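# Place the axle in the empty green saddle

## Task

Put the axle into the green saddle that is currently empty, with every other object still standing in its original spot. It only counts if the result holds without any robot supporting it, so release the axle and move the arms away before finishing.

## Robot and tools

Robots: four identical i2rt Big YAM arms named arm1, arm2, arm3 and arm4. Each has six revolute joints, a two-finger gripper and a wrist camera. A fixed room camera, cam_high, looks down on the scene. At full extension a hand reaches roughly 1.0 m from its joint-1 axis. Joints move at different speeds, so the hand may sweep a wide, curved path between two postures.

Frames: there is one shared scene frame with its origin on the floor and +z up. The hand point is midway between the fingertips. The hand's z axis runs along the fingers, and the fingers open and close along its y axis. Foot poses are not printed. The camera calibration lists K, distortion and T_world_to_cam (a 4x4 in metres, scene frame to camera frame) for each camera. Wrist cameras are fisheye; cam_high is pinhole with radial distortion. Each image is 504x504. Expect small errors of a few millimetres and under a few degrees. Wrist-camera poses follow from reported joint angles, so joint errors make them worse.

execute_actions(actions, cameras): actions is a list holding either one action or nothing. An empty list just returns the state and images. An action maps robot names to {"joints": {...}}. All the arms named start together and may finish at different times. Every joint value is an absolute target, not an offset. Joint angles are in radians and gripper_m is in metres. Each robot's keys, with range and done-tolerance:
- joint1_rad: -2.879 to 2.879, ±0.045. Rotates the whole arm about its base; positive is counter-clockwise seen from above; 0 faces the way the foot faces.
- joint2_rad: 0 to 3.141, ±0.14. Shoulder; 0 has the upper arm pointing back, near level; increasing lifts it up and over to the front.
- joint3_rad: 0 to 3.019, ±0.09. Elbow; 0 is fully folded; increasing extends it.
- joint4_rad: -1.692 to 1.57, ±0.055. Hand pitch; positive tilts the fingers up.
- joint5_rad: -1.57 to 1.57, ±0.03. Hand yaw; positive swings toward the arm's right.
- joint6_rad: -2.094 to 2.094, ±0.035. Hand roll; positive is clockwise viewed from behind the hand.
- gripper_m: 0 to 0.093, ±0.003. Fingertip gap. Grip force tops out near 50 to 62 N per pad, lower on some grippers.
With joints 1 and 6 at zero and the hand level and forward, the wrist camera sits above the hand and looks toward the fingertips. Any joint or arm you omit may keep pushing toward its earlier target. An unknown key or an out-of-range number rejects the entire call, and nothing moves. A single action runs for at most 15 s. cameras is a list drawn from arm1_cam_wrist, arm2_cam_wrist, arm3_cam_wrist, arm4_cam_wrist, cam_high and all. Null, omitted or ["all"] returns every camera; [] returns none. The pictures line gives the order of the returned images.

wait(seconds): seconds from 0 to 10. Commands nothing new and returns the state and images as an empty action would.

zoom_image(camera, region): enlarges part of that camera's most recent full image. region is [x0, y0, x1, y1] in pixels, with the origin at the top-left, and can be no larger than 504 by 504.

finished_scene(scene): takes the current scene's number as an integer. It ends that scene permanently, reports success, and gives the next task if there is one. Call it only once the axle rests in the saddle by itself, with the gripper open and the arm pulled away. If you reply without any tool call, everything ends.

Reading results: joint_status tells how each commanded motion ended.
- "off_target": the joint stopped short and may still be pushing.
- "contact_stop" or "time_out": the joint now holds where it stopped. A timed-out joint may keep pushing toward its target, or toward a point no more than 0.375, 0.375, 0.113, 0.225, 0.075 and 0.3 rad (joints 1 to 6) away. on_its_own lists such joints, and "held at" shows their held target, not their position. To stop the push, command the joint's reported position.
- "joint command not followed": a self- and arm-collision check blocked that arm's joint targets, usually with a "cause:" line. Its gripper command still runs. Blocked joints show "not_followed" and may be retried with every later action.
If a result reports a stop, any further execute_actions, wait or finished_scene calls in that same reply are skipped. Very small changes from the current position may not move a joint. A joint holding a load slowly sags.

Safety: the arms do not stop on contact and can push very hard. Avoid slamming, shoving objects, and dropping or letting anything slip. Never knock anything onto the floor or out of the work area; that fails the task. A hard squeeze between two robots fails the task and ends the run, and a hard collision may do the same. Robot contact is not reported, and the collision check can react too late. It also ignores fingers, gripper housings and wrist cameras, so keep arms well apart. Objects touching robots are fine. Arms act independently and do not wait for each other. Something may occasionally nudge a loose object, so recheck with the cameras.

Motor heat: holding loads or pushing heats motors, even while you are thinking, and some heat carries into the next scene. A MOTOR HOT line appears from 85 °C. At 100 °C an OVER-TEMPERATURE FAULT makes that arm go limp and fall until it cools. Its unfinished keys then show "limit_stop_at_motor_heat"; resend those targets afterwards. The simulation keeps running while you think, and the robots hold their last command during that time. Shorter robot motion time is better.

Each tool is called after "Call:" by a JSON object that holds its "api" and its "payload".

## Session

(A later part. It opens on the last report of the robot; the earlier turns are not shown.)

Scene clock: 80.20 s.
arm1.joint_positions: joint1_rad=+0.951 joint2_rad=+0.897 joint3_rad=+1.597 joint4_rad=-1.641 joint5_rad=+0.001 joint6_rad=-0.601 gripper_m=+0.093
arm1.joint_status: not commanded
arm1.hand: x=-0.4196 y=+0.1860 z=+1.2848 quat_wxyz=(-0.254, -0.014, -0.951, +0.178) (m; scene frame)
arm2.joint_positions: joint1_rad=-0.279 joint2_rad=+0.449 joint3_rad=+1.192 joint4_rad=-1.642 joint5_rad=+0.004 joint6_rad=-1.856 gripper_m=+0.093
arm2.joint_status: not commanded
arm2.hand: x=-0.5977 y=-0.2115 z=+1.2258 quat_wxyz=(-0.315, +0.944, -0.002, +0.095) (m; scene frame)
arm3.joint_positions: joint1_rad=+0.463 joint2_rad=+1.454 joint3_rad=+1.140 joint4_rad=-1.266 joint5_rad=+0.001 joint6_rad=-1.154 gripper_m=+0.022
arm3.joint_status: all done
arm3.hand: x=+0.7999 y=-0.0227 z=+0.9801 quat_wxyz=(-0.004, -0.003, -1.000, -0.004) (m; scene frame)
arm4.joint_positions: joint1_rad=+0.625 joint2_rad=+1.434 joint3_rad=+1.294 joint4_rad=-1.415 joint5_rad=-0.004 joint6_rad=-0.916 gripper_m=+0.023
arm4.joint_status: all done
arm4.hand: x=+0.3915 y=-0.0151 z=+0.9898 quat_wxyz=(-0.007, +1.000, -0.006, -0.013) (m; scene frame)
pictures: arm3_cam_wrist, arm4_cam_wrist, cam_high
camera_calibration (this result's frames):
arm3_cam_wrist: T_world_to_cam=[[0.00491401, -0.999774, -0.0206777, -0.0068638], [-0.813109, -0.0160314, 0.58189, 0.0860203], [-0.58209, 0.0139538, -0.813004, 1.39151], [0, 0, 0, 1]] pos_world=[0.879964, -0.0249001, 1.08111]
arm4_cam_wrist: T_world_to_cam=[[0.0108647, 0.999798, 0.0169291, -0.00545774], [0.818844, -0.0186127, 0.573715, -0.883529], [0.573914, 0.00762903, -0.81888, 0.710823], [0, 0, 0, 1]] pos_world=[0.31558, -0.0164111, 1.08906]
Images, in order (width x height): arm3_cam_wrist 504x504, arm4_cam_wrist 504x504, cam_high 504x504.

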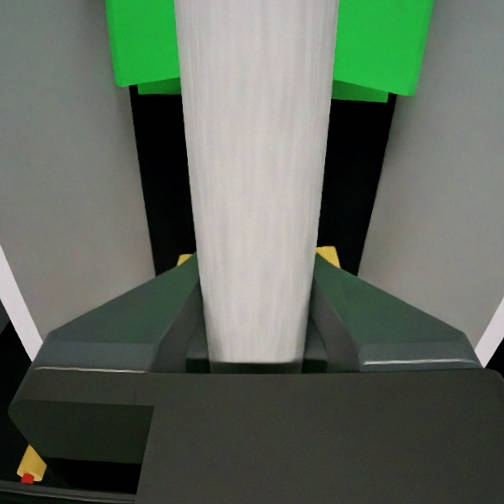

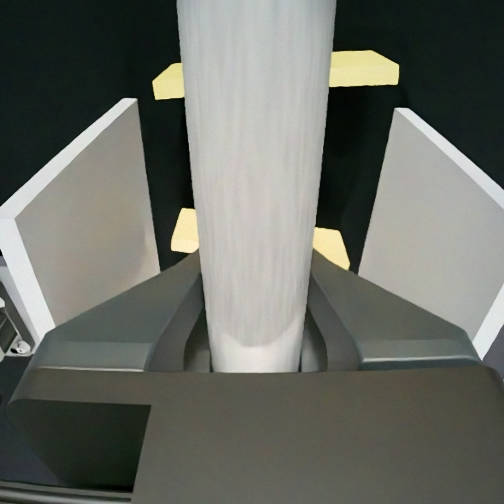

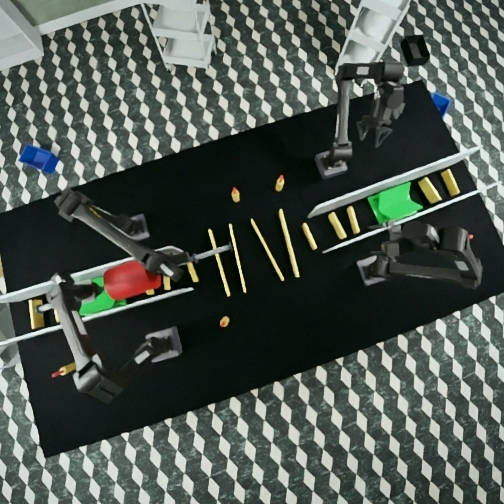

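Call:
{"api": "execute_actions", "payload": {"actions": [{"arm3":{"joints":{"joint1_rad":0.648,"joint2_rad":1.56,"joint3_rad":1.375,"joint4_rad":-1.28,"joint6_rad":-0.95}},"arm4":{"joints":{"joint1_rad":0.42,"joint2_rad":1.268,"joint3_rad":1.197,"joint4_rad":-1.423,"joint6_rad":-1.132}}}], "cameras": []}}

Call:
{"api": "execute_actions", "payload": {"actions": [{"arm3":{"joints":{"joint1_rad":0.80,"joint2_rad":1.727,"joint3_rad":1.588,"joint4_rad":-1.327,"joint6_rad":-0.797}},"arm4":{"joints":{"joint1_rad":0.153,"joint2_rad":1.198,"joint3_rad":1.13,"joint4_rad":-1.43,"joint6_rad":-1.40}}}], "cameras": ["cam_high","arm3_cam_wrist","arm4_cam_wrist"]}}

Scene clock: 81.73 s.
arm1.joint_positions: joint1_rad=+0.951 joint2_rad=+0.897 joint3_rad=+1.597 joint4_rad=-1.641 joint5_rad=+0.001 joint6_rad=-0.601 gripper_m=+0.093
arm1.joint_status: not commanded
arm1.hand: x=-0.4196 y=+0.1860 z=+1.2848 quat_wxyz=(-0.254, -0.014, -0.951, +0.178) (m; scene frame)
arm2.joint_positions: joint1_rad=-0.279 joint2_rad=+0.449 joint3_rad=+1.192 joint4_rad=-1.642 joint5_rad=+0.004 joint6_rad=-1.856 gripper_m=+0.093
arm2.joint_status: not commanded
arm2.hand: x=-0.5977 y=-0.2115 z=+1.2258 quat_wxyz=(-0.315, +0.944, -0.002, +0.095) (m; scene frame)
arm3.joint_positions: joint1_rad=+0.656 joint2_rad=+1.588 joint3_rad=+1.290 joint4_rad=-1.279 joint5_rad=+0.002 joint6_rad=-0.952 gripper_m=+0.022
arm3.joint_status: all done
arm3.hand: x=+0.8987 y=-0.0289 z=+0.9804 quat_wxyz=(-0.004, -0.007, -1.000, -0.002) (m; scene frame)
arm4.joint_positions: joint1_rad=+0.408 joint2_rad=+1.300 joint3_rad=+1.166 joint4_rad=-1.422 joint5_rad=-0.003 joint6_rad=-1.126 gripper_m=+0.023
arm4.joint_status: all done
arm4.hand: x=+0.4913 y=-0.0156 z=+0.9893 quat_wxyz=(-0.007, +1.000, -0.010, -0.011) (m; scene frame)
pictures: none
No camera images: the call's "cameras" was empty. Leave "cameras" out to get every camera's image.

Scene clock: 83.80 s.
arm1.joint_positions: joint1_rad=+0.951 joint2_rad=+0.897 joint3_rad=+1.597 joint4_rad=-1.641 joint5_rad=+0.001 joint6_rad=-0.601 gripper_m=+0.093
arm1.joint_status: not commanded
arm1.hand: x=-0.4196 y=+0.1860 z=+1.2848 quat_wxyz=(-0.254, -0.014, -0.951, +0.178) (m; scene frame)
arm2.joint_positions: joint1_rad=-0.279 joint2_rad=+0.449 joint3_rad=+1.192 joint4_rad=-1.642 joint5_rad=+0.004 joint6_rad=-1.856 gripper_m=+0.093
arm2.joint_status: not commanded
arm2.hand: x=-0.5977 y=-0.2115 z=+1.2258 quat_wxyz=(-0.315, +0.944, -0.002, +0.095) (m; scene frame)
arm3.joint_positions: joint1_rad=+0.803 joint2_rad=+1.752 joint3_rad=+1.497 joint4_rad=-1.325 joint5_rad=+0.002 joint6_rad=-0.797 gripper_m=+0.022
arm3.joint_status: joint3_rad time_out (moved +0.207 of +0.298); the others done
arm3.on_its_own: joint3_rad reads +1.497 and still pushes toward +1.588 since a time_out
arm3.hand: x=+0.9955 y=-0.0334 z=+0.9801 quat_wxyz=(-0.002, -0.011, -1.000, -0.003) (m; scene frame)
arm4.joint_positions: joint1_rad=+0.141 joint2_rad=+1.227 joint3_rad=+1.099 joint4_rad=-1.427 joint5_rad=+0.000 joint6_rad=-1.382 gripper_m=+0.023
arm4.joint_status: all done
arm4.hand: x=+0.5898 y=-0.0141 z=+0.9868 quat_wxyz=(-0.009, +1.000, -0.015, -0.009) (m; scene frame)
pictures: arm3_cam_wrist, arm4_cam_wrist, cam_high
camera_calibration (this result's frames):
arm3_cam_wrist: T_world_to_cam=[[-0.0107877, -0.999767, -0.0186767, -0.00486968], [-0.811541, -0.00215851, 0.584292, 0.241545], [-0.584197, 0.02146, -0.811328, 1.50623], [0, 0, 0, 1]] pos_world=[1.0759, -0.0366708, 1.08082]
arm4_cam_wrist: T_world_to_cam=[[0.0295799, 0.999319, 0.0220736, -0.0246509], [0.812859, -0.0369006, 0.58129, -1.04832], [0.581709, 0.000748252, -0.813397, 0.584376], [0, 0, 0, 1]] pos_world=[0.512931, -0.0144868, 1.08525]
Images, in order (width x height): arm3_cam_wrist 504x504, arm4_cam_wrist 504x504, cam_high 504x504.

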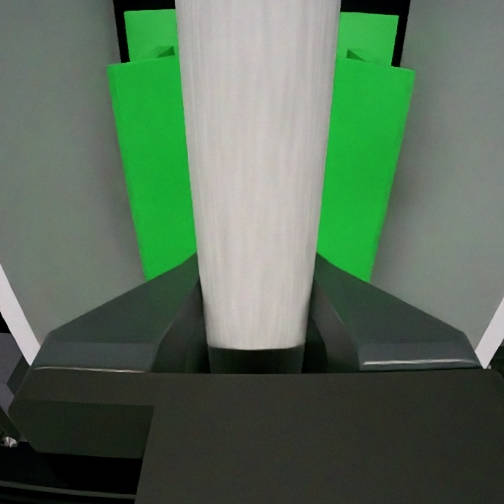

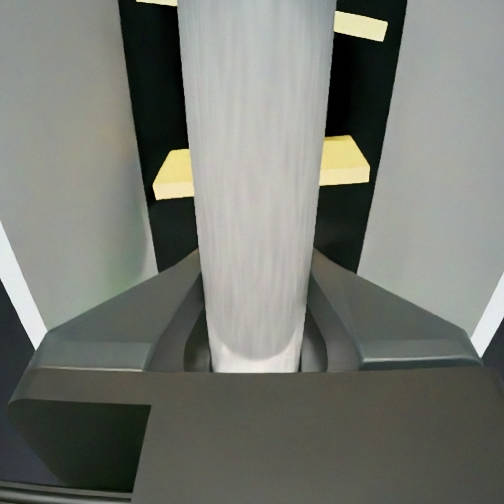

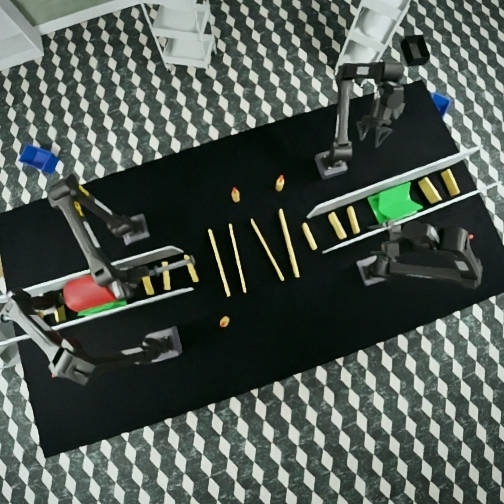

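Call:
{"api": "execute_actions", "payload": {"actions": [{"arm3":{"joints":{"joint1_rad":0.884,"joint2_rad":1.855,"joint3_rad":1.775,"joint4_rad":-1.372,"joint6_rad":-0.70}},"arm4":{"joints":{"joint1_rad":-0.042,"joint2_rad":1.185,"joint3_rad":1.125,"joint4_rad":-1.43,"joint6_rad":-1.585}}}], "cameras": ["arm3_cam_wrist"]}}

Scene clock: 87.67 s.
arm1.joint_positions: joint1_rad=+0.951 joint2_rad=+0.897 joint3_rad=+1.597 joint4_rad=-1.641 joint5_rad=+0.001 joint6_rad=-0.601 gripper_m=+0.093
arm1.joint_status: not commanded
arm1.hand: x=-0.4196 y=+0.1860 z=+1.2848 quat_wxyz=(-0.254, -0.014, -0.951, +0.178) (m; scene frame)
arm2.joint_positions: joint1_rad=-0.279 joint2_rad=+0.449 joint3_rad=+1.192 joint4_rad=-1.642 joint5_rad=+0.004 joint6_rad=-1.856 gripper_m=+0.093
arm2.joint_status: not commanded
arm2.hand: x=-0.5977 y=-0.2115 z=+1.2258 quat_wxyz=(-0.315, +0.944, -0.002, +0.095) (m; scene frame)
arm3.joint_positions: joint1_rad=+0.880 joint2_rad=+1.880 joint3_rad=+1.679 joint4_rad=-1.373 joint5_rad=+0.000 joint6_rad=-0.703 gripper_m=+0.022
arm3.joint_status: joint3_rad time_out (moved +0.182 of +0.278); the others done
arm3.on_its_own: joint3_rad reads +1.679 and still pushes toward +1.775 since a time_out
arm3.hand: x=+1.0616 y=-0.0392 z=+0.9806 quat_wxyz=(-0.004, -0.019, -1.000, -0.001) (m; scene frame)
arm4.joint_positions: joint1_rad=-0.056 joint2_rad=+1.222 joint3_rad=+1.094 joint4_rad=-1.427 joint5_rad=+0.003 joint6_rad=-1.563 gripper_m=+0.023
arm4.joint_status: all done
arm4.hand: x=+0.6572 y=-0.0123 z=+0.9856 quat_wxyz=(-0.010, +1.000, -0.024, -0.006) (m; scene frame)
pictures: arm3_cam_wrist
camera_calibration (this result's frames):
arm3_cam_wrist: T_world_to_cam=[[-0.0279142, -0.99949, -0.0155269, 0.00517122], [-0.814221, 0.0137236, 0.580393, 0.302119], [-0.579884, 0.0288435, -0.814189, 1.54392], [0, 0, 0, 1]] pos_world=[1.14143, -0.0435097, 1.08178]
Images, in order (width x height): arm3_cam_wrist 504x504.

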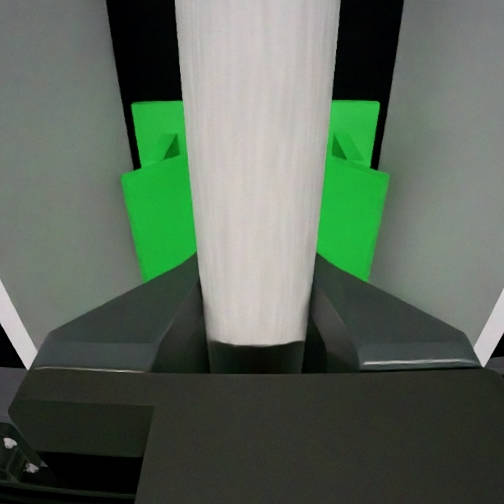

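Call:
{"api": "execute_actions", "payload": {"actions": [{"arm3":{"joints":{"joint1_rad":0.962,"joint2_rad":2.015,"joint3_rad":2.02,"joint4_rad":-1.455,"joint6_rad":-0.625}},"arm4":{"joints":{"joint1_rad":-0.24,"joint2_rad":1.195,"joint3_rad":1.15,"joint4_rad":-1.43,"joint6_rad":-1.78}}}], "cameras": ["arm3_cam_wrist","arm4_cam_wrist","cam_high"]}}

Scene clock: 90.13 s.
arm1.joint_positions: joint1_rad=+0.951 joint2_rad=+0.897 joint3_rad=+1.597 joint4_rad=-1.641 joint5_rad=+0.001 joint6_rad=-0.601 gripper_m=+0.093
arm1.joint_status: not commanded
arm1.hand: x=-0.4196 y=+0.1860 z=+1.2848 quat_wxyz=(-0.254, -0.014, -0.951, +0.178) (m; scene frame)
arm2.joint_positions: joint1_rad=-0.279 joint2_rad=+0.449 joint3_rad=+1.192 joint4_rad=-1.642 joint5_rad=+0.004 joint6_rad=-1.856 gripper_m=+0.093
arm2.joint_status: not commanded
arm2.hand: x=-0.5977 y=-0.2115 z=+1.2258 quat_wxyz=(-0.315, +0.944, -0.002, +0.095) (m; scene frame)
arm3.joint_positions: joint1_rad=+0.944 joint2_rad=+2.041 joint3_rad=+1.918 joint4_rad=-1.459 joint5_rad=+0.005 joint6_rad=-0.646 gripper_m=+0.022
arm3.joint_status: joint3_rad time_out (moved +0.240 of +0.341); the others done
arm3.on_its_own: joint3_rad reads +1.918 and still pushes toward +2.020 since a time_out
arm3.hand: x=+1.1283 y=-0.0464 z=+0.9778 quat_wxyz=(+0.000, -0.016, -1.000, -0.001) (m; scene frame)
arm4.joint_positions: joint1_rad=-0.259 joint2_rad=+1.224 joint3_rad=+1.094 joint4_rad=-1.427 joint5_rad=+0.005 joint6_rad=-1.771 gripper_m=+0.023
arm4.joint_status: all done
arm4.hand: x=+0.7254 y=-0.0219 z=+0.9839 quat_wxyz=(-0.008, +1.000, -0.021, -0.003) (m; scene frame)
pictures: arm3_cam_wrist, arm4_cam_wrist, cam_high
camera_calibration (this result's frames):
arm3_cam_wrist: T_world_to_cam=[[-0.0215287, -0.999644, -0.0157657, -0.00720945], [-0.809106, 0.00815785, 0.587606, 0.345105], [-0.587268, 0.0254065, -0.808993, 1.58361], [0, 0, 0, 1]] pos_world=[1.20908, -0.0502563, 1.07823]
arm4_cam_wrist: T_world_to_cam=[[0.0397569, 0.999028, 0.0190512, -0.025171], [0.805985, -0.0433324, 0.590347, -1.16124], [0.590599, -0.00811534, -0.806924, 0.490155], [0, 0, 0, 1]] pos_world=[0.647458, -0.0211951, 1.08153]
Images, in order (width x height): arm3_cam_wrist 504x504, arm4_cam_wrist 504x504, cam_high 504x504.

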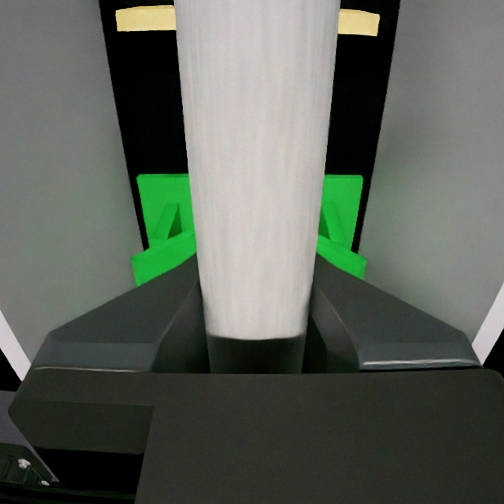

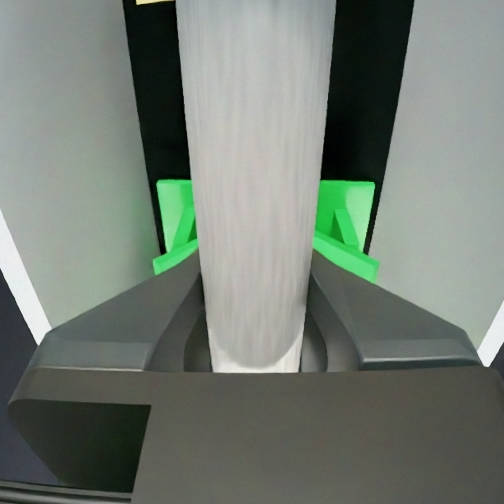

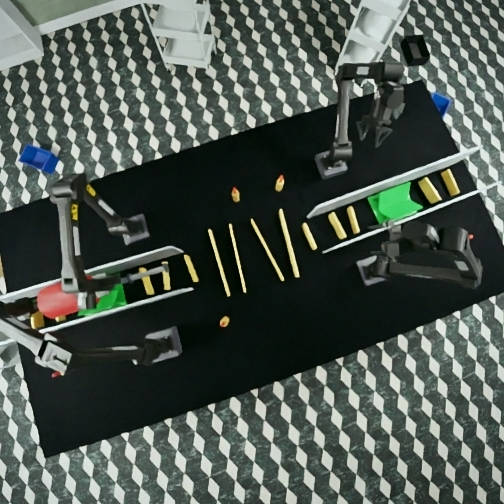

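Call:
{"api": "execute_actions", "payload": {"actions": [{"arm3":{"joints":{"joint1_rad":0.975,"joint2_rad":2.04,"joint3_rad":1.84,"joint4_rad":-1.30}},"arm4":{"joints":{"joint1_rad":-0.252,"joint2_rad":1.265,"joint3_rad":1.013,"joint4_rad":-1.258}}}], "cameras": ["arm3_cam_wrist","arm4_cam_wrist"]}}

Scene clock: 91.87 s.
arm1.joint_positions: joint1_rad=+0.951 joint2_rad=+0.897 joint3_rad=+1.597 joint4_rad=-1.641 joint5_rad=+0.001 joint6_rad=-0.601 gripper_m=+0.093
arm1.joint_status: not commanded
arm1.hand: x=-0.4196 y=+0.1860 z=+1.2848 quat_wxyz=(-0.254, -0.014, -0.951, +0.178) (m; scene frame)
arm2.joint_positions: joint1_rad=-0.279 joint2_rad=+0.449 joint3_rad=+1.192 joint4_rad=-1.642 joint5_rad=+0.004 joint6_rad=-1.856 gripper_m=+0.093
arm2.joint_status: not commanded
arm2.hand: x=-0.5977 y=-0.2115 z=+1.2258 quat_wxyz=(-0.315, +0.944, -0.002, +0.095) (m; scene frame)
arm3.joint_positions: joint1_rad=+0.952 joint2_rad=+2.082 joint3_rad=+1.815 joint4_rad=-1.323 joint5_rad=+0.005 joint6_rad=-0.628 gripper_m=+0.022
arm3.joint_status: all done
arm3.hand: x=+1.1319 y=-0.0424 z=+0.9142 quat_wxyz=(+0.003, -0.021, -1.000, -0.004) (m; scene frame)
arm4.joint_positions: joint1_rad=-0.267 joint2_rad=+1.291 joint3_rad=+0.989 joint4_rad=-1.264 joint5_rad=-0.001 joint6_rad=-1.770 gripper_m=+0.023
arm4.joint_status: all done
arm4.hand: x=+0.7286 y=-0.0133 z=+0.9232 quat_wxyz=(-0.004, +1.000, -0.026, -0.007) (m; scene frame)
pictures: arm3_cam_wrist, arm4_cam_wrist
camera_calibration (this result's frames):
arm3_cam_wrist: T_world_to_cam=[[-0.0311192, -0.999295, -0.0209871, 0.0114641], [-0.805224, 0.0126249, 0.592837, 0.376378], [-0.592154, 0.0353479, -0.805049, 1.53652], [0, 0, 0, 1]] pos_world=[1.21328, -0.0476085, 1.01409]
arm4_cam_wrist: T_world_to_cam=[[0.0496021, 0.998706, 0.011244, -0.0326994], [0.810575, -0.0468306, 0.58376, -1.12495], [0.583531, -0.0198416, -0.811848, 0.448906], [0, 0, 0, 1]] pos_world=[0.651526, -0.011118, 1.02151]
Images, in order (width x height): arm3_cam_wrist 504x504, arm4_cam_wrist 504x504.

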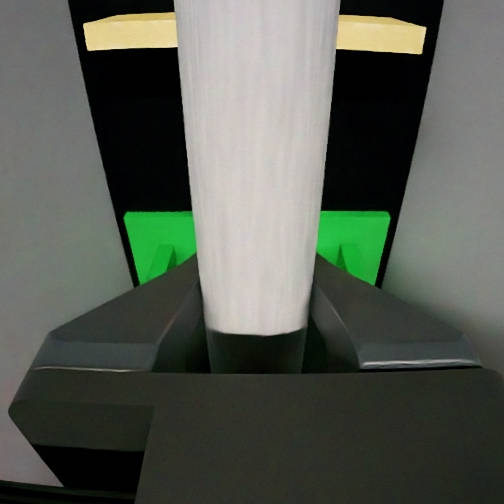

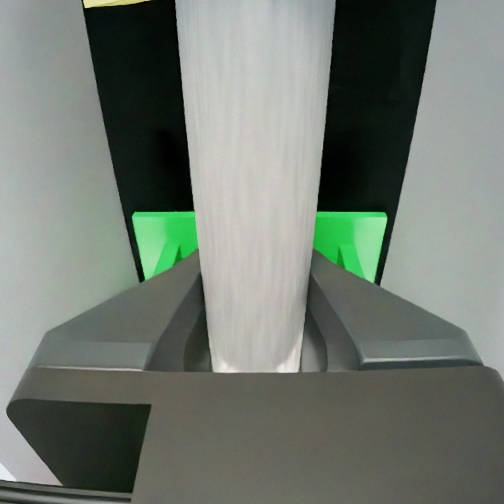

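Call:
{"api": "execute_actions", "payload": {"actions": [{"arm3":{"joints":{"joint2_rad":2.075,"joint3_rad":1.775,"joint4_rad":-1.185}},"arm4":{"joints":{"joint2_rad":1.325,"joint3_rad":0.915,"joint4_rad":-1.103}}}], "cameras": ["arm3_cam_wrist","arm4_cam_wrist"]}}

Scene clock: 92.93 s.
arm1.joint_positions: joint1_rad=+0.951 joint2_rad=+0.897 joint3_rad=+1.597 joint4_rad=-1.641 joint5_rad=+0.001 joint6_rad=-0.601 gripper_m=+0.093
arm1.joint_status: not commanded
arm1.hand: x=-0.4196 y=+0.1860 z=+1.2848 quat_wxyz=(-0.254, -0.014, -0.951, +0.178) (m; scene frame)
arm2.joint_positions: joint1_rad=-0.279 joint2_rad=+0.449 joint3_rad=+1.192 joint4_rad=-1.642 joint5_rad=+0.004 joint6_rad=-1.856 gripper_m=+0.093
arm2.joint_status: not commanded
arm2.hand: x=-0.5977 y=-0.2115 z=+1.2258 quat_wxyz=(-0.315, +0.944, -0.002, +0.095) (m; scene frame)
arm3.joint_positions: joint1_rad=+0.952 joint2_rad=+2.116 joint3_rad=+1.750 joint4_rad=-1.209 joint5_rad=+0.005 joint6_rad=-0.631 gripper_m=+0.022
arm3.joint_status: all done
arm3.hand: x=+1.1341 y=-0.0434 z=+0.8700 quat_wxyz=(-0.003, -0.020, -1.000, +0.001) (m; scene frame)
arm4.joint_positions: joint1_rad=-0.267 joint2_rad=+1.348 joint3_rad=+0.895 joint4_rad=-1.114 joint5_rad=+0.010 joint6_rad=-1.771 gripper_m=+0.023
arm4.joint_status: all done
arm4.hand: x=+0.7299 y=-0.0131 z=+0.8711 quat_wxyz=(-0.002, +1.000, -0.025, -0.002) (m; scene frame)
pictures: arm3_cam_wrist, arm4_cam_wrist
camera_calibration (this result's frames):
arm3_cam_wrist: T_world_to_cam=[[-0.0283598, -0.999526, -0.0119451, -0.00130322], [-0.812608, 0.0160939, 0.582588, 0.421745], [-0.58212, 0.0262288, -0.81268, 1.49714], [0, 0, 0, 1]] pos_world=[1.21419, -0.0473582, 0.970976]
arm4_cam_wrist: T_world_to_cam=[[0.0483852, 0.998797, 0.00792072, -0.0285894], [0.804485, -0.0436697, 0.592366, -1.09854], [0.591999, -0.0222897, -0.80563, 0.394259], [0, 0, 0, 1]] pos_world=[0.651739, -0.0106299, 0.968589]
Images, in order (width x height): arm3_cam_wrist 504x504, arm4_cam_wrist 504x504.

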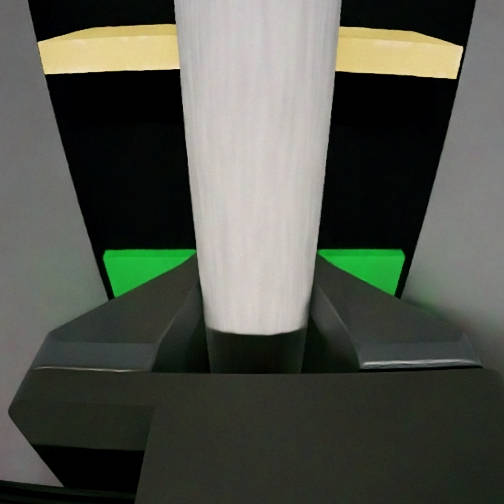

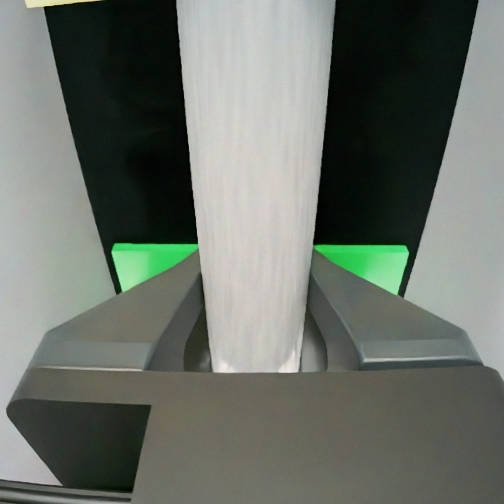

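Call:
{"api": "execute_actions", "payload": {"actions": [{"arm3":{"joints":{"joint2_rad":2.1,"joint3_rad":1.75,"joint4_rad":-1.155}},"arm4":{"joints":{"joint2_rad":1.35,"joint3_rad":0.88,"joint4_rad":-1.055}}}], "cameras": ["arm3_cam_wrist","arm4_cam_wrist"]}}

Scene clock: 93.77 s.
arm1.joint_positions: joint1_rad=+0.951 joint2_rad=+0.897 joint3_rad=+1.597 joint4_rad=-1.641 joint5_rad=+0.001 joint6_rad=-0.601 gripper_m=+0.093
arm1.joint_status: not commanded
arm1.hand: x=-0.4196 y=+0.1860 z=+1.2848 quat_wxyz=(-0.254, -0.014, -0.951, +0.178) (m; scene frame)
arm2.joint_positions: joint1_rad=-0.279 joint2_rad=+0.449 joint3_rad=+1.192 joint4_rad=-1.642 joint5_rad=+0.004 joint6_rad=-1.856 gripper_m=+0.093
arm2.joint_status: not commanded
arm2.hand: x=-0.5977 y=-0.2115 z=+1.2258 quat_wxyz=(-0.315, +0.944, -0.002, +0.095) (m; scene frame)
arm3.joint_positions: joint1_rad=+0.953 joint2_rad=+2.125 joint3_rad=+1.732 joint4_rad=-1.177 joint5_rad=+0.002 joint6_rad=-0.631 gripper_m=+0.022
arm3.joint_status: all done
arm3.hand: x=+1.1344 y=-0.0427 z=+0.8579 quat_wxyz=(-0.005, -0.019, -1.000, +0.001) (m; scene frame)
arm4.joint_positions: joint1_rad=-0.267 joint2_rad=+1.365 joint3_rad=+0.866 joint4_rad=-1.063 joint5_rad=+0.013 joint6_rad=-1.773 gripper_m=+0.023
arm4.joint_status: all done
arm4.hand: x=+0.7300 y=-0.0134 z=+0.8559 quat_wxyz=(-0.005, +1.000, -0.024, +0.000) (m; scene frame)
pictures: arm3_cam_wrist, arm4_cam_wrist
camera_calibration (this result's frames):
arm3_cam_wrist: T_world_to_cam=[[-0.0271746, -0.999565, -0.0114831, -0.00249048], [-0.815188, 0.0155105, 0.578989, 0.435001], [-0.578559, 0.0250947, -0.815254, 1.48559], [0, 0, 0, 1]] pos_world=[1.21404, -0.0465168, 0.959243]
arm4_cam_wrist: T_world_to_cam=[[0.0469181, 0.998814, 0.0129902, -0.0314591], [0.802164, -0.0454238, 0.595373, -1.09061], [0.595257, -0.0175135, -0.803344, 0.377656], [0, 0, 0, 1]] pos_world=[0.65152, -0.0115037, 0.953115]
Images, in order (width x height): arm3_cam_wrist 504x504, arm4_cam_wrist 504x504.

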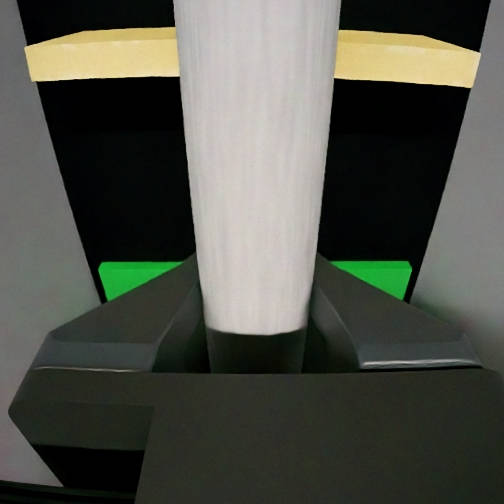

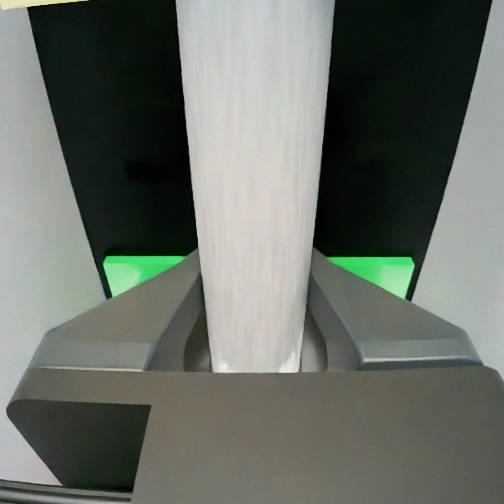

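Unloading seems to be starting. Set targets to the readings.

Call:
{"api": "execute_actions", "payload": {"actions": [{"arm3":{"joints":{"joint1_rad":0.953,"joint2_rad":2.122,"joint3_rad":1.735,"joint4_rad":-1.17}},"arm4":{"joints":{"joint1_rad":-0.267,"joint2_rad":1.365,"joint3_rad":0.868,"joint4_rad":-1.06}}}], "cameras": []}}

Scene clock: 94.40 s.
arm1.joint_positions: joint1_rad=+0.951 joint2_rad=+0.897 joint3_rad=+1.597 joint4_rad=-1.641 joint5_rad=+0.001 joint6_rad=-0.601 gripper_m=+0.093
arm1.joint_status: not commanded
arm1.hand: x=-0.4196 y=+0.1860 z=+1.2848 quat_wxyz=(-0.254, -0.014, -0.951, +0.178) (m; scene frame)
arm2.joint_positions: joint1_rad=-0.279 joint2_rad=+0.449 joint3_rad=+1.192 joint4_rad=-1.642 joint5_rad=+0.004 joint6_rad=-1.856 gripper_m=+0.093
arm2.joint_status: not commanded
arm2.hand: x=-0.5977 y=-0.2115 z=+1.2258 quat_wxyz=(-0.315, +0.944, -0.002, +0.095) (m; scene frame)
arm3.joint_positions: joint1_rad=+0.953 joint2_rad=+2.125 joint3_rad=+1.729 joint4_rad=-1.177 joint5_rad=+0.002 joint6_rad=-0.633 gripper_m=+0.022
arm3.joint_status: all done
arm3.hand: x=+1.1336 y=-0.0419 z=+0.8568 quat_wxyz=(-0.004, -0.019, -1.000, +0.000) (m; scene frame)
arm4.joint_positions: joint1_rad=-0.267 joint2_rad=+1.365 joint3_rad=+0.863 joint4_rad=-1.063 joint5_rad=+0.013 joint6_rad=-1.774 gripper_m=+0.023
arm4.joint_status: all done
arm4.hand: x=+0.7298 y=-0.0144 z=+0.8550 quat_wxyz=(-0.003, +1.000, -0.023, +0.000) (m; scene frame)
pictures: none
No camera images: the call's "cameras" was empty. Leave "cameras" out to get every camera's image.

Seated.

Call:
{"api": "execute_actions", "payload": {"actions": [{"arm3":{"joints":{"gripper_m":0.07}},"arm4":{"joints":{"gripper_m":0.07}}}], "cameras": ["arm3_cam_wrist","arm4_cam_wrist"]}}

Call:
{"api": "execute_actions", "payload": {"actions": [{"arm3":{"joints":{"joint2_rad":2.07,"joint3_rad":1.845,"joint4_rad":-1.33}},"arm4":{"joints":{"joint2_rad":1.285,"joint3_rad":1.02,"joint4_rad":-1.27}}}], "cameras": ["arm3_cam_wrist","arm4_cam_wrist"]}}

Scene clock: 95.53 s.
arm1.joint_positions: joint1_rad=+0.951 joint2_rad=+0.897 joint3_rad=+1.597 joint4_rad=-1.641 joint5_rad=+0.001 joint6_rad=-0.601 gripper_m=+0.093
arm1.joint_status: not commanded
arm1.hand: x=-0.4196 y=+0.1860 z=+1.2848 quat_wxyz=(-0.254, -0.014, -0.951, +0.178) (m; scene frame)
arm2.joint_positions: joint1_rad=-0.279 joint2_rad=+0.449 joint3_rad=+1.192 joint4_rad=-1.642 joint5_rad=+0.004 joint6_rad=-1.856 gripper_m=+0.093
arm2.joint_status: not commanded
arm2.hand: x=-0.5977 y=-0.2115 z=+1.2258 quat_wxyz=(-0.315, +0.944, -0.002, +0.095) (m; scene frame)
arm3.joint_positions: joint1_rad=+0.953 joint2_rad=+2.125 joint3_rad=+1.729 joint4_rad=-1.177 joint5_rad=+0.002 joint6_rad=-0.633 gripper_m=+0.070
arm3.joint_status: all done
arm3.hand: x=+1.1336 y=-0.0419 z=+0.8568 quat_wxyz=(-0.004, -0.019, -1.000, +0.000) (m; scene frame)
arm4.joint_positions: joint1_rad=-0.267 joint2_rad=+1.365 joint3_rad=+0.863 joint4_rad=-1.063 joint5_rad=+0.003 joint6_rad=-1.774 gripper_m=+0.070
arm4.joint_status: all done
arm4.hand: x=+0.7283 y=-0.0140 z=+0.8551 quat_wxyz=(-0.004, +1.000, -0.023, -0.005) (m; scene frame)
pictures: arm3_cam_wrist, arm4_cam_wrist
camera_calibration (this result's frames):
arm3_cam_wrist: T_world_to_cam=[[-0.0260323, -0.999568, -0.0136068, -0.00127413], [-0.813954, 0.0132923, 0.580778, 0.431998], [-0.580346, 0.0261943, -0.813948, 1.4851], [0, 0, 0, 1]] pos_world=[1.21346, -0.045917, 0.95788]
arm4_cam_wrist: T_world_to_cam=[[0.0454054, 0.998894, 0.0122401, -0.0290456], [0.807867, -0.0439239, 0.587725, -1.08627], [0.587613, -0.0167976, -0.808968, 0.388383], [0, 0, 0, 1]] pos_world=[0.650661, -0.0121758, 0.952972]
Images, in order (width x height): arm3_cam_wrist 504x504, arm4_cam_wrist 504x504.

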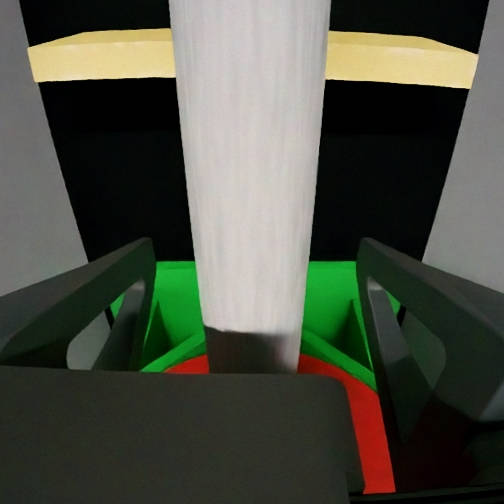

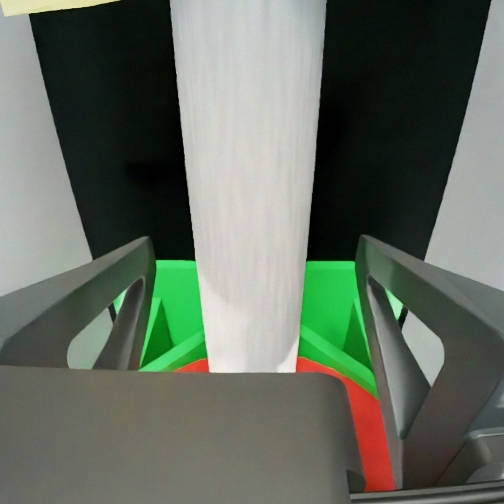

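Scene clock: 96.47 s.
arm1.joint_positions: joint1_rad=+0.951 joint2_rad=+0.897 joint3_rad=+1.597 joint4_rad=-1.641 joint5_rad=+0.001 joint6_rad=-0.601 gripper_m=+0.093
arm1.joint_status: not commanded
arm1.hand: x=-0.4196 y=+0.1860 z=+1.2848 quat_wxyz=(-0.254, -0.014, -0.951, +0.178) (m; scene frame)
arm2.joint_positions: joint1_rad=-0.279 joint2_rad=+0.449 joint3_rad=+1.192 joint4_rad=-1.642 joint5_rad=+0.004 joint6_rad=-1.856 gripper_m=+0.093
arm2.joint_status: not commanded
arm2.hand: x=-0.5977 y=-0.2115 z=+1.2258 quat_wxyz=(-0.315, +0.944, -0.002, +0.095) (m; scene frame)
arm3.joint_positions: joint1_rad=+0.953 joint2_rad=+2.090 joint3_rad=+1.791 joint4_rad=-1.318 joint5_rad=+0.002 joint6_rad=-0.633 gripper_m=+0.070
arm3.joint_status: all done
arm3.hand: x=+1.1268 y=-0.0369 z=+0.9006 quat_wxyz=(+0.013, -0.018, -1.000, -0.013) (m; scene frame)
arm4.joint_positions: joint1_rad=-0.267 joint2_rad=+1.279 joint3_rad=+0.992 joint4_rad=-1.259 joint5_rad=+0.003 joint6_rad=-1.774 gripper_m=+0.070
arm4.joint_status: all done
arm4.hand: x=+0.7300 y=-0.0112 z=+0.9285 quat_wxyz=(-0.014, +1.000, -0.024, -0.003) (m; scene frame)
pictures: arm3_cam_wrist, arm4_cam_wrist
camera_calibration (this result's frames):
arm3_cam_wrist: T_world_to_cam=[[-0.026614, -0.998867, -0.0394522, 0.0280916], [-0.79386, -0.00286609, 0.608093, 0.353066], [-0.607517, 0.0475034, -0.792885, 1.52914], [0, 0, 0, 1]] pos_world=[1.21001, -0.0435677, 0.998844]
arm4_cam_wrist: T_world_to_cam=[[0.04558, 0.99848, 0.0309863, -0.0503171], [0.805289, -0.0550805, 0.590319, -1.13136], [0.591128, -0.00195385, -0.806575, 0.442206], [0, 0, 0, 1]] pos_world=[0.651966, -0.0112114, 1.0261]
Images, in order (width x height): arm3_cam_wrist 504x504, arm4_cam_wrist 504x504.

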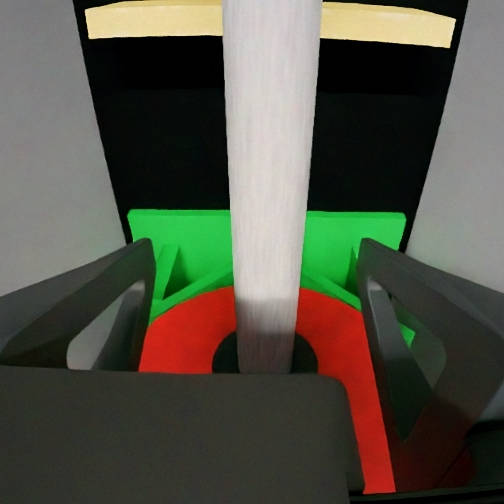

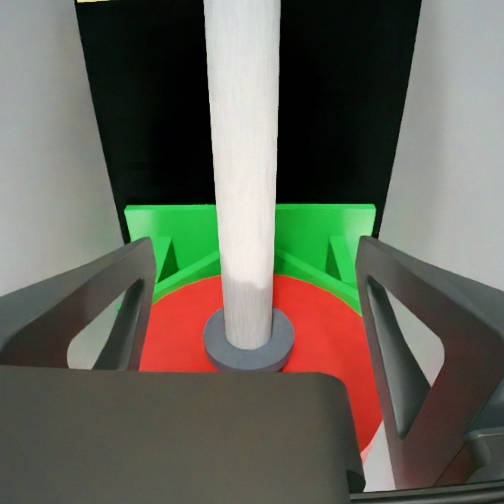

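Lift out of the trough vertically, then retract.

Call:
{"api": "execute_actions", "payload": {"actions": [{"arm3":{"joints":{"joint2_rad":1.95,"joint3_rad":2.05,"joint4_rad":-1.6}},"arm4":{"joints":{"joint2_rad":1.21,"joint3_rad":1.29,"joint4_rad":-1.62}}}], "cameras": []}}

Call:
{"api": "execute_actions", "payload": {"actions": [{"arm3":{"joints":{"joint2_rad":1.2,"joint3_rad":1.8}},"arm4":{"joints":{"joint2_rad":0.6}}}]}}

Scene clock: 97.83 s.
arm1.joint_positions: joint1_rad=+0.951 joint2_rad=+0.897 joint3_rad=+1.597 joint4_rad=-1.641 joint5_rad=+0.001 joint6_rad=-0.601 gripper_m=+0.093
arm1.joint_status: not commanded
arm1.hand: x=-0.4196 y=+0.1860 z=+1.2848 quat_wxyz=(-0.254, -0.014, -0.951, +0.178) (m; scene frame)
arm2.joint_positions: joint1_rad=-0.279 joint2_rad=+0.449 joint3_rad=+1.192 joint4_rad=-1.642 joint5_rad=+0.004 joint6_rad=-1.856 gripper_m=+0.093
arm2.joint_status: not commanded
arm2.hand: x=-0.5977 y=-0.2115 z=+1.2258 quat_wxyz=(-0.315, +0.944, -0.002, +0.095) (m; scene frame)
arm3.joint_positions: joint1_rad=+0.953 joint2_rad=+1.928 joint3_rad=+2.016 joint4_rad=-1.588 joint5_rad=+0.002 joint6_rad=-0.633 gripper_m=+0.070
arm3.joint_status: all done
arm3.hand: x=+1.1193 y=-0.0327 z=+1.0833 quat_wxyz=(-0.034, -0.019, -0.999, +0.022) (m; scene frame)
arm4.joint_positions: joint1_rad=-0.267 joint2_rad=+1.200 joint3_rad=+1.258 joint4_rad=-1.609 joint5_rad=+0.003 joint6_rad=-1.774 gripper_m=+0.070
arm4.joint_status: all done
arm4.hand: x=+0.7277 y=-0.0275 z=+1.0540 quat_wxyz=(-0.011, +1.000, -0.023, -0.003) (m; scene frame)
pictures: none
No camera images: the call's "cameras" was empty. Leave "cameras" out to get every camera's image.

Scene clock: 99.63 s.
arm1.joint_positions: joint1_rad=+0.951 joint2_rad=+0.897 joint3_rad=+1.597 joint4_rad=-1.641 joint5_rad=+0.001 joint6_rad=-0.601 gripper_m=+0.093
arm1.joint_status: not commanded
arm1.hand: x=-0.4196 y=+0.1860 z=+1.2848 quat_wxyz=(-0.254, -0.014, -0.951, +0.178) (m; scene frame)
arm2.joint_positions: joint1_rad=-0.279 joint2_rad=+0.449 joint3_rad=+1.192 joint4_rad=-1.642 joint5_rad=+0.004 joint6_rad=-1.856 gripper_m=+0.093
arm2.joint_status: not commanded
arm2.hand: x=-0.5977 y=-0.2115 z=+1.2258 quat_wxyz=(-0.315, +0.944, -0.002, +0.095) (m; scene frame)
arm3.joint_positions: joint1_rad=+0.953 joint2_rad=+1.212 joint3_rad=+1.793 joint4_rad=-1.591 joint5_rad=+0.002 joint6_rad=-0.633 gripper_m=+0.070
arm3.joint_status: all done
arm3.hand: x=+0.9490 y=+0.0996 z=+1.3415 quat_wxyz=(-0.226, -0.019, -0.959, +0.169) (m; scene frame)
arm4.joint_positions: joint1_rad=-0.267 joint2_rad=+0.595 joint3_rad=+1.265 joint4_rad=-1.613 joint5_rad=+0.003 joint6_rad=-1.774 gripper_m=+0.070
arm4.joint_status: all done
arm4.hand: x=+0.6941 y=-0.1676 z=+1.2068 quat_wxyz=(-0.302, +0.951, -0.025, +0.064) (m; scene frame)
pictures: arm1_cam_wrist, arm2_cam_wrist, arm3_cam_wrist, arm4_cam_wrist, cam_high
camera_calibration (this result's frames):
arm1_cam_wrist: T_world_to_cam=[[-0.115863, -0.933933, 0.338148, -0.311542], [-0.983432, 0.155648, 0.0929232, -0.558057], [-0.139416, -0.32178, -0.936494, 1.32717], [0, 0, 0, 1]] pos_world=[-0.399877, 0.222958, 1.40009]
arm2_cam_wrist: T_world_to_cam=[[-0.0493979, 0.80308, 0.593821, -0.586405], [0.677951, -0.40964, 0.610392, -0.426776], [0.733446, 0.432733, -0.524213, 1.29328], [0, 0, 0, 1]] pos_world=[-0.688186, -0.26354, 1.28667]
arm3_cam_wrist: T_world_to_cam=[[-0.0971509, -0.946283, 0.308398, -0.227775], [-0.978439, 0.147551, 0.144519, 0.726307], [-0.18226, -0.287709, -0.940215, 1.59174], [0, 0, 0, 1]] pos_world=[0.97863, 0.135249, 1.46186]
arm4_cam_wrist: T_world_to_cam=[[0.0065544, 0.813822, 0.581078, -0.568865], [0.714028, -0.410631, 0.56705, -1.24356], [0.700086, 0.411189, -0.583783, 0.412307], [0, 0, 0, 1]] pos_world=[0.603016, -0.217227, 1.27641]
Images, in order (width x height): arm1_cam_wrist 504x504, arm2_cam_wrist 504x504, arm3_cam_wrist 504x504, arm4_cam_wrist 504x504, cam_high 504x504.

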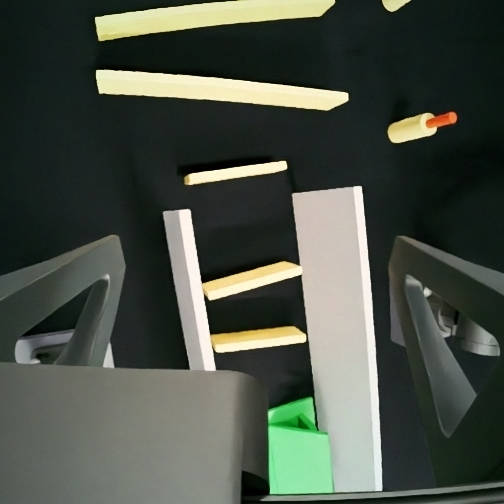

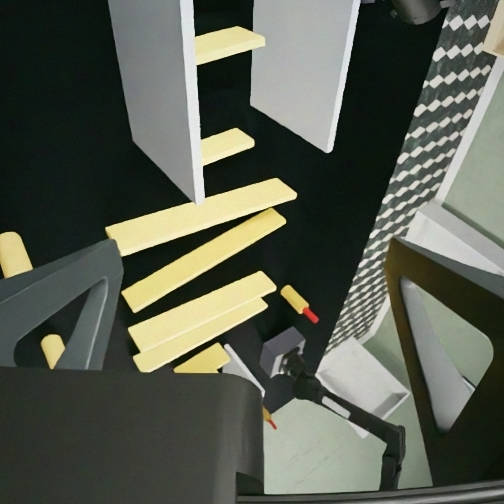

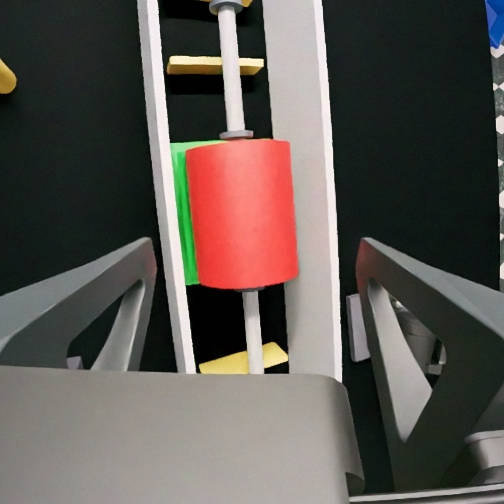

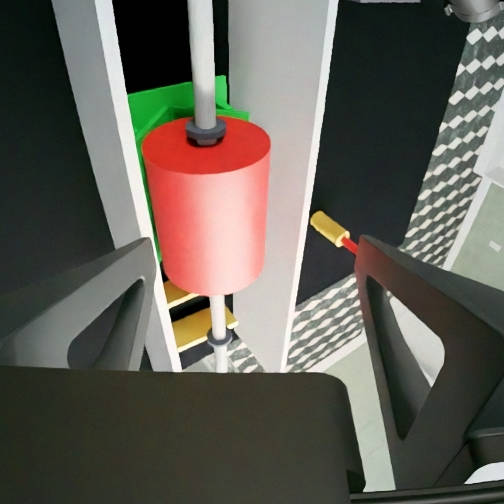

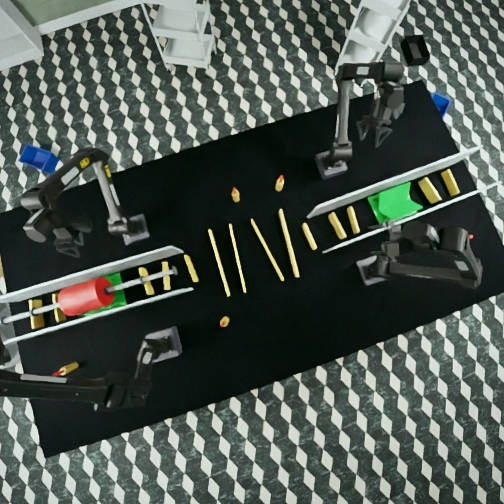

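Call:
{"api": "finished_scene", "payload": {"scene": 2}}

The scene is finished: the task was done.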